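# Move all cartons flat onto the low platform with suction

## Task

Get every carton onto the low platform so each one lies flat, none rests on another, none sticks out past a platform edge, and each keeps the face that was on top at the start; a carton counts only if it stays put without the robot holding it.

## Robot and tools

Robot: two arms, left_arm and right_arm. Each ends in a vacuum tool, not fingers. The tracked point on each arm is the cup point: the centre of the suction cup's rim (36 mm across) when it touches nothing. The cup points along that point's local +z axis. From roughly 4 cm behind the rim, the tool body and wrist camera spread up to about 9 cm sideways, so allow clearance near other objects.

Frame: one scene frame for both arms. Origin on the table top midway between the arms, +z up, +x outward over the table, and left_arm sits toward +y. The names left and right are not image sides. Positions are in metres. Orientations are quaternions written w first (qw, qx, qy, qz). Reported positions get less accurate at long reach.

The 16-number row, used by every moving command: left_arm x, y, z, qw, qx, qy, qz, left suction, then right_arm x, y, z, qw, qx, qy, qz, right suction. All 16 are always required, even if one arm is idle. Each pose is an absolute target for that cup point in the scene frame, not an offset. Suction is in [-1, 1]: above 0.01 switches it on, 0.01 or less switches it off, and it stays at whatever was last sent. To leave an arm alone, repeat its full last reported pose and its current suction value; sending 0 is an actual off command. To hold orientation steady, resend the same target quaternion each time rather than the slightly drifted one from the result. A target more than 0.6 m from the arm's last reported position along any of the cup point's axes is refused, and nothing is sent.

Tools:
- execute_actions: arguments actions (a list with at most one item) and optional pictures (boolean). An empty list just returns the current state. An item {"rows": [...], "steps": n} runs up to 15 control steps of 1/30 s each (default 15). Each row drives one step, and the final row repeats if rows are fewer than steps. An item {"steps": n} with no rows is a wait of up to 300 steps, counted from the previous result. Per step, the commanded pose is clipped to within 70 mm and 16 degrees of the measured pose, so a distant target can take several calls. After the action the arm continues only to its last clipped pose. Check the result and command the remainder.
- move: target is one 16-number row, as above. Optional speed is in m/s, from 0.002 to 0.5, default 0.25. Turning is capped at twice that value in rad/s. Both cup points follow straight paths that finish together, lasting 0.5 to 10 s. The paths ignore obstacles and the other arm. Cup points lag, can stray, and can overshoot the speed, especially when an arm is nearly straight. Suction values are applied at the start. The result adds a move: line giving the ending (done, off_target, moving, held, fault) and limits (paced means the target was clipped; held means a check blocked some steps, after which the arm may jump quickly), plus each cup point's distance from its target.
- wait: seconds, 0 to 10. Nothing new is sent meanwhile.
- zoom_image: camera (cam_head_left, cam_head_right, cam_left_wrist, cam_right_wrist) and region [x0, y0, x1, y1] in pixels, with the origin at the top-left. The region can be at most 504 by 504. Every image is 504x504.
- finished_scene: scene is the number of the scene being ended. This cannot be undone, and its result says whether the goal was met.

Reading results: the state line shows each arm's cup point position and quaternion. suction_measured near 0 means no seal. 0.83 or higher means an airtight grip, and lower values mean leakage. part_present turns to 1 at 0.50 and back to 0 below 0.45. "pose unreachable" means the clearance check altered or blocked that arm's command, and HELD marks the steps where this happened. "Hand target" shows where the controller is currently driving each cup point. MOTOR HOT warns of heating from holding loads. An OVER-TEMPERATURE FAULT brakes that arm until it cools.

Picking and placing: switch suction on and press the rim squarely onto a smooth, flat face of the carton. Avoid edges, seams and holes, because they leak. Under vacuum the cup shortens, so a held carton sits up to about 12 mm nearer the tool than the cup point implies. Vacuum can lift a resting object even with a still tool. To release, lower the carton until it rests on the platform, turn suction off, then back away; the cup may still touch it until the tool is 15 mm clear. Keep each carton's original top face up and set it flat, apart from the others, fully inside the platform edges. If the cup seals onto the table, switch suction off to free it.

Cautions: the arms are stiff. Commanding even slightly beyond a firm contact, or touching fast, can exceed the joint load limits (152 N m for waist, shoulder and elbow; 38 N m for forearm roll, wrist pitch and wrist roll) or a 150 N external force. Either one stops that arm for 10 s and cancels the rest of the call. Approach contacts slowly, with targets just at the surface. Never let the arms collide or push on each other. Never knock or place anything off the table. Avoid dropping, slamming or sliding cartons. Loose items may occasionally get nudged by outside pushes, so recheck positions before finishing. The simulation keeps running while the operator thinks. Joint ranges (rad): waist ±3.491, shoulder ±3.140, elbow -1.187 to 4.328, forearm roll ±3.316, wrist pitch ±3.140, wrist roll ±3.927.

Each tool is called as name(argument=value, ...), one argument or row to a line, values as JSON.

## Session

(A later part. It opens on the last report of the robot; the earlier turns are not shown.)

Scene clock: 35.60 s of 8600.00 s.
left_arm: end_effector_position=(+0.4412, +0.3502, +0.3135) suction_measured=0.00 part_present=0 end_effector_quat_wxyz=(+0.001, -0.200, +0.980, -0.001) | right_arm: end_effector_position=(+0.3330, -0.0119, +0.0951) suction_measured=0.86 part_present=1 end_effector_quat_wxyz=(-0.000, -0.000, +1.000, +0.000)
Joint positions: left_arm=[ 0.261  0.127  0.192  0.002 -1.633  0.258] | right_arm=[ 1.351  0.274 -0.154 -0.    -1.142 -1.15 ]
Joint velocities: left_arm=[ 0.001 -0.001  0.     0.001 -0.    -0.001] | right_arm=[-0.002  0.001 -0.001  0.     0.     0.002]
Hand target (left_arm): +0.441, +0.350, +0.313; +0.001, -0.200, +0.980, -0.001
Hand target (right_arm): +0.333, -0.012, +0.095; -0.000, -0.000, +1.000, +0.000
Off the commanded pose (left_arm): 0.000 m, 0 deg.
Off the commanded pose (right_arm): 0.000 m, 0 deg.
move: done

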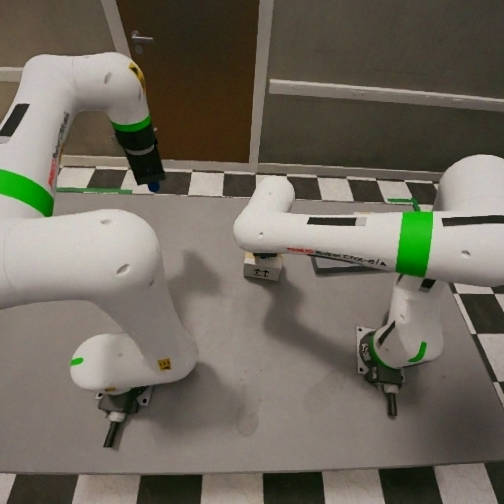

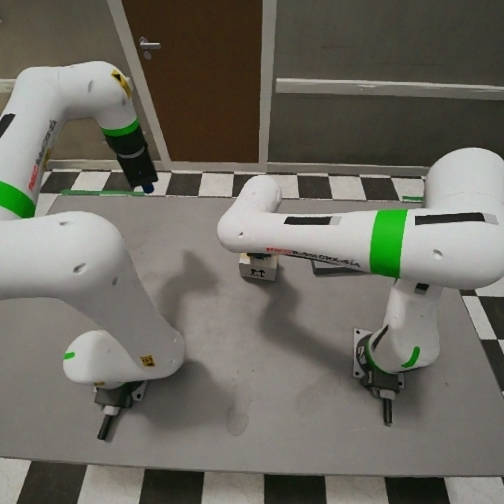

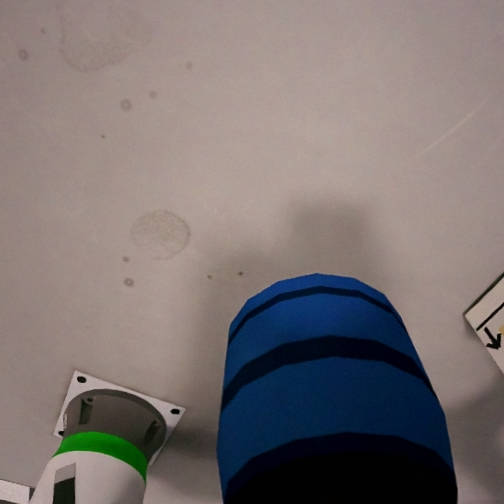

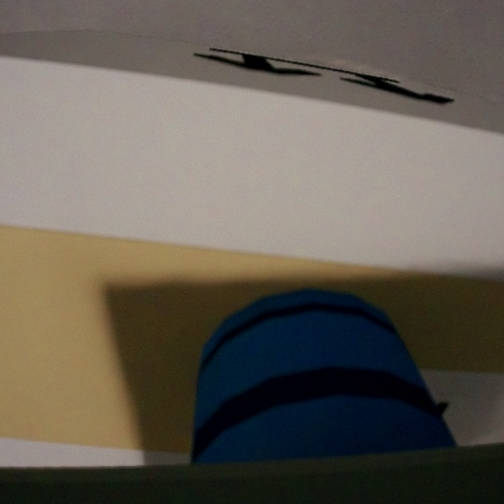

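move(
  target=[0.4412,0.3502,0.3135,0.001,-0.2,0.98,-0.001,0,0.333,-0.012,0.18,0,0,1,0,1],
)

move(
  target=[0.4412,0.3502,0.3135,0.001,-0.2,0.98,-0.001,0,0.445,-0.295,0.15,0,0.622,0.783,0,1],
  speed=0.35,
)

move(
  target=[0.4412,0.3502,0.3135,0.001,-0.2,0.98,-0.001,0,0.445,-0.295,0.137,0,0.622,0.783,0,1],
  speed=0.03,
)

execute_actions(
  actions=[
    {"rows":[[0.4412,0.3502,0.3135,0.001,-0.2,0.98,-0.001,0,0.445,-0.295,0.137,0,0.622,0.783,0,0]],"steps":6},
  ],
  pictures=false,
)

move(
  target=[0.4412,0.3502,0.3135,0.001,-0.2,0.98,-0.001,0,0.445,-0.295,0.25,0,0.622,0.783,0,0],
)

Scene clock: 38.77 s of 8600.00 s.
left_arm: end_effector_position=(+0.4412, +0.3502, +0.3135) suction_measured=0.00 part_present=0 end_effector_quat_wxyz=(+0.001, -0.200, +0.980, -0.001) | right_arm: end_effector_position=(+0.3330, -0.0122, +0.1799) suction_measured=0.90 part_present=1 end_effector_quat_wxyz=(+0.000, +0.000, +1.000, -0.000)
Joint positions: left_arm=[ 0.261  0.127  0.192  0.002 -1.633  0.258] | right_arm=[ 1.351  0.206 -0.03   0.    -1.335 -1.15 ]
Joint velocities: left_arm=[-0.     0.     0.001  0.001 -0.     0.   ] | right_arm=[ 0.001 -0.001  0.002  0.    -0.002 -0.   ]
Hand target (left_arm): +0.441, +0.350, +0.313; +0.001, -0.200, +0.980, -0.001
Hand target (right_arm): +0.333, -0.012, +0.180; +0.000, +0.000, +1.000, -0.000
Off the commanded pose (left_arm): 0.000 m, 0 deg.
Off the commanded pose (right_arm): 0.000 m, 0 deg.
move: done

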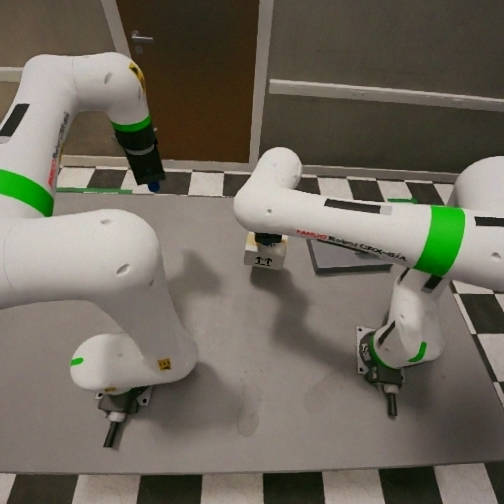

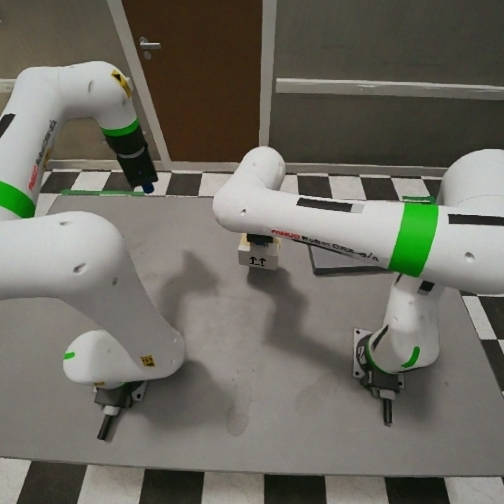

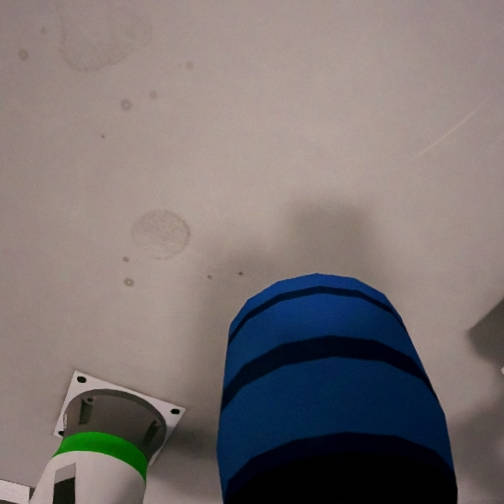

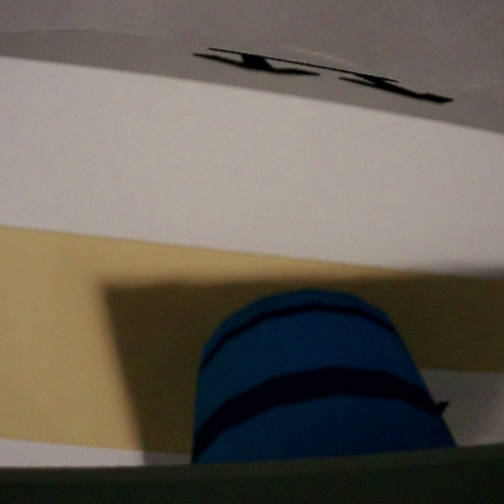

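Scene clock: 41.17 s of 8600.00 s.
left_arm: end_effector_position=(+0.4412, +0.3502, +0.3135) suction_measured=0.00 part_present=0 end_effector_quat_wxyz=(+0.001, -0.200, +0.980, -0.001) | right_arm: end_effector_position=(+0.4449, -0.2945, +0.1498) suction_measured=0.90 part_present=1 end_effector_quat_wxyz=(-0.000, +0.622, +0.783, -0.001)
Joint positions: left_arm=[ 0.261  0.127  0.192  0.002 -1.633  0.258] | right_arm=[ 0.766  0.066 -0.261 -0.    -1.245 -1.907]
Joint velocities: left_arm=[-0.001  0.    -0.    -0.    -0.    -0.   ] | right_arm=[-0.003  0.     0.001  0.     0.001 -0.001]
Hand target (left_arm): +0.441, +0.350, +0.313; +0.001, -0.200, +0.980, -0.001
Hand target (right_arm): +0.445, -0.295, +0.150; -0.000, +0.622, +0.783, -0.001
Off the commanded pose (left_arm): 0.000 m, 0 deg.
Off the commanded pose (right_arm): 0.001 m, 0 deg.
move: done

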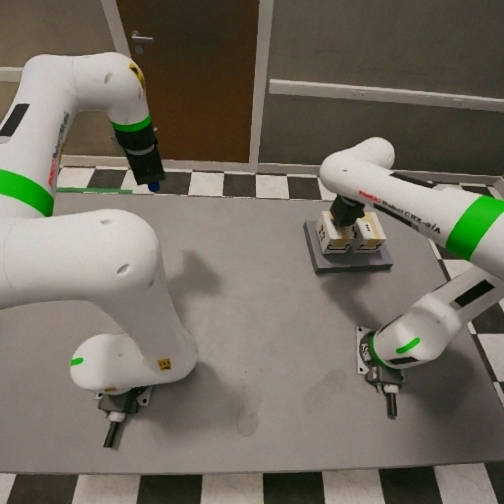

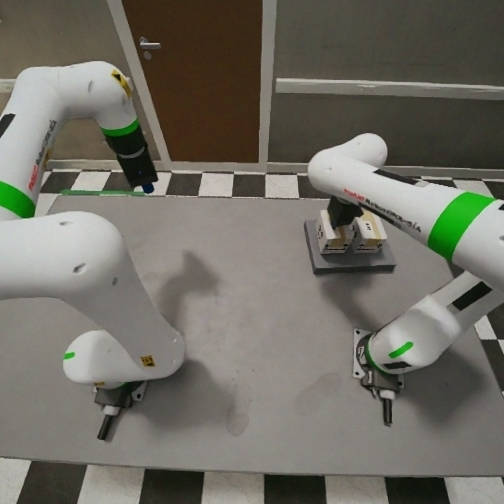

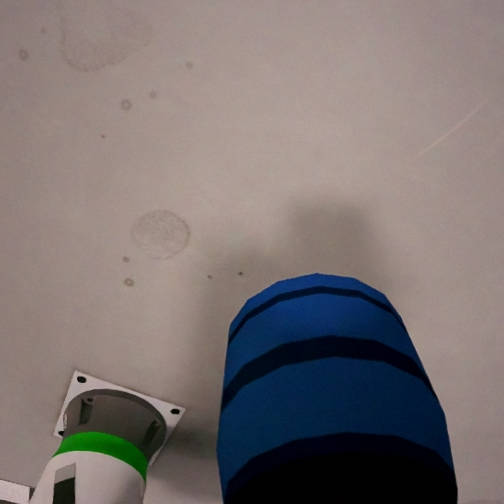

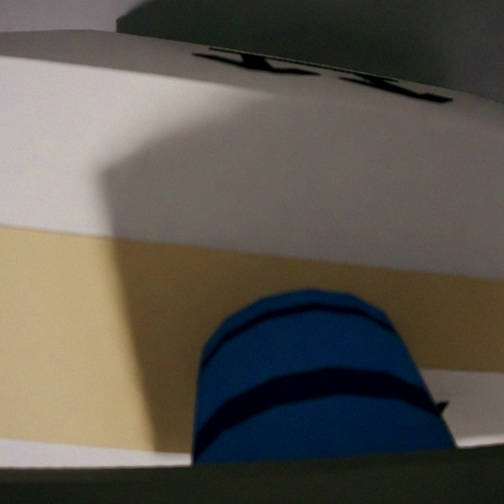

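Scene clock: 41.90 s of 8600.00 s.
left_arm: end_effector_position=(+0.4412, +0.3502, +0.3135) suction_measured=0.00 part_present=0 end_effector_quat_wxyz=(+0.001, -0.200, +0.980, -0.001) | right_arm: end_effector_position=(+0.4450, -0.2950, +0.1371) suction_measured=0.90 part_present=1 end_effector_quat_wxyz=(-0.000, +0.622, +0.783, +0.000)
Joint positions: left_arm=[ 0.261  0.127  0.192  0.002 -1.633  0.258] | right_arm=[ 0.765  0.076 -0.283 -0.    -1.213 -1.907]
Joint velocities: left_arm=[ 0.001 -0.001  0.     0.001  0.    -0.   ] | right_arm=[ 0.     0.001 -0.002  0.     0.001  0.002]
Hand target (left_arm): +0.441, +0.350, +0.313; +0.001, -0.200, +0.980, -0.001
Hand target (right_arm): +0.445, -0.295, +0.137; -0.000, +0.622, +0.783, +0.000
Off the commanded pose (left_arm): 0.000 m, 0 deg.
Off the commanded pose (right_arm): 0.000 m, 0 deg.
move: done

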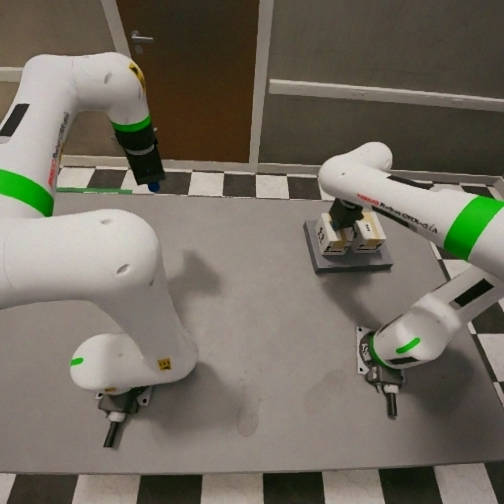

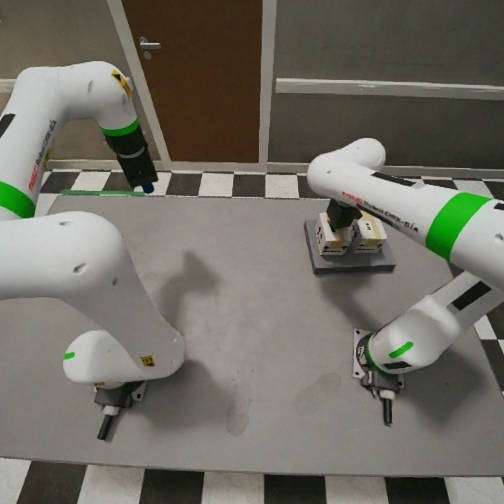

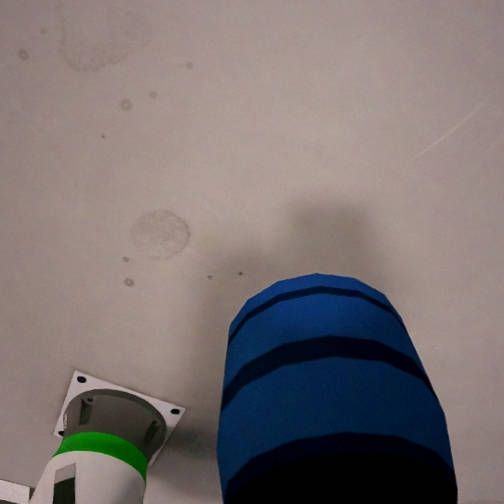

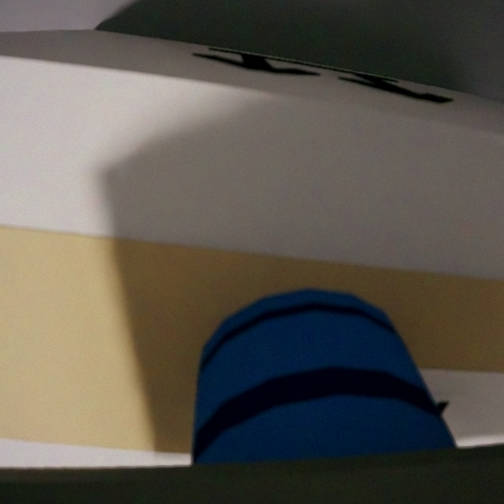

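Scene clock: 42.10 s of 8600.00 s.
left_arm: end_effector_position=(+0.4412, +0.3502, +0.3135) suction_measured=0.00 part_present=0 end_effector_quat_wxyz=(+0.001, -0.200, +0.980, -0.001) | right_arm: end_effector_position=(+0.4451, -0.2950, +0.1371) suction_measured=0.00 part_present=0 end_effector_quat_wxyz=(+0.000, +0.622, +0.783, +0.000)
Joint positions: left_arm=[ 0.261  0.127  0.192  0.002 -1.633  0.258] | right_arm=[ 0.765  0.076 -0.283  0.    -1.212 -1.907]
Joint velocities: left_arm=[ 0.    -0.     0.001  0.    -0.     0.001] | right_arm=[-0.001 -0.    -0.001 -0.002 -0.     0.001]
Hand target (left_arm): +0.441, +0.350, +0.313; +0.001, -0.200, +0.980, -0.001
Hand target (right_arm): +0.445, -0.295, +0.137; +0.000, +0.622, +0.783, -0.000
Off the commanded pose (left_arm): 0.000 m, 0 deg.
Off the commanded pose (right_arm): 0.000 m, 0 deg.
Steps of this call (steps 1 to 6: all 6 steps of this action). Readings (end_effector_position | what the end effector reports):
1: left_arm (+0.4412, +0.3502, +0.3135) | right_arm (+0.4450, -0.2950, +0.1370) | left_arm suction_measured=0.00 part_present=0 | right_arm suction_measured=0.54 part_present=1
2: left_arm (+0.4412, +0.3502, +0.3135) | right_arm (+0.4450, -0.2950, +0.1370) | left_arm suction_measured=0.00 part_present=0 | right_arm suction_measured=0.09 part_present=0
4: left_arm (+0.4412, +0.3502, +0.3135) | right_arm (+0.4451, -0.2950, +0.1371) | left_arm suction_measured=0.00 part_present=0 | right_arm suction_measured=0.00 part_present=0
6: the state above

Scene clock: 43.27 s of 8600.00 s.
left_arm: end_effector_position=(+0.4412, +0.3502, +0.3135) suction_measured=0.00 part_present=0 end_effector_quat_wxyz=(+0.001, -0.200, +0.980, -0.001) | right_arm: end_effector_position=(+0.4448, -0.2951, +0.2499) suction_measured=0.00 part_present=0 end_effector_quat_wxyz=(+0.000, +0.622, +0.783, +0.000)
Joint positions: left_arm=[ 0.261  0.127  0.192  0.002 -1.633  0.258] | right_arm=[ 0.766  0.013 -0.078  0.    -1.48  -1.908]
Joint velocities: left_arm=[-0.     0.001  0.     0.     0.    -0.   ] | right_arm=[-0.     0.001  0.003 -0.    -0.002 -0.001]
Hand target (left_arm): +0.441, +0.350, +0.313; +0.001, -0.200, +0.980, -0.001
Hand target (right_arm): +0.445, -0.295, +0.250; +0.000, +0.622, +0.783, -0.000
Off the commanded pose (left_arm): 0.000 m, 0 deg.
Off the commanded pose (right_arm): 0.000 m, 0 deg.
move: done

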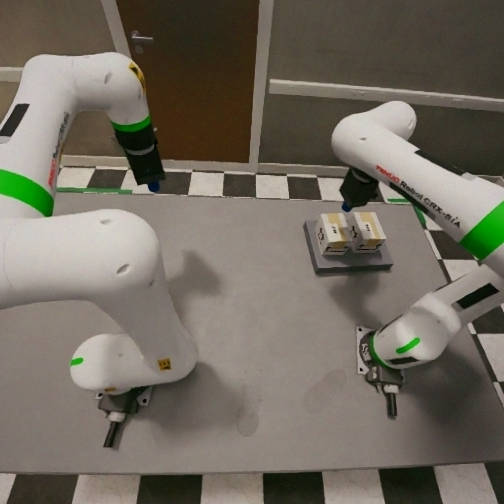

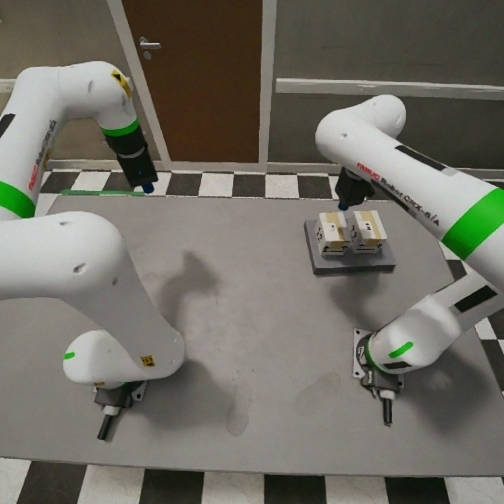

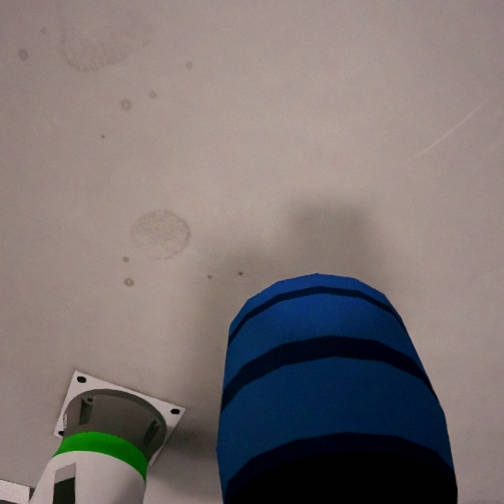

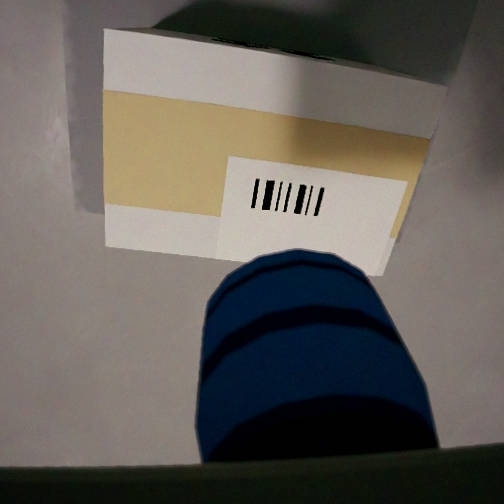

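finished_scene(
  scene=1,
)

The scene is finished: the task was done.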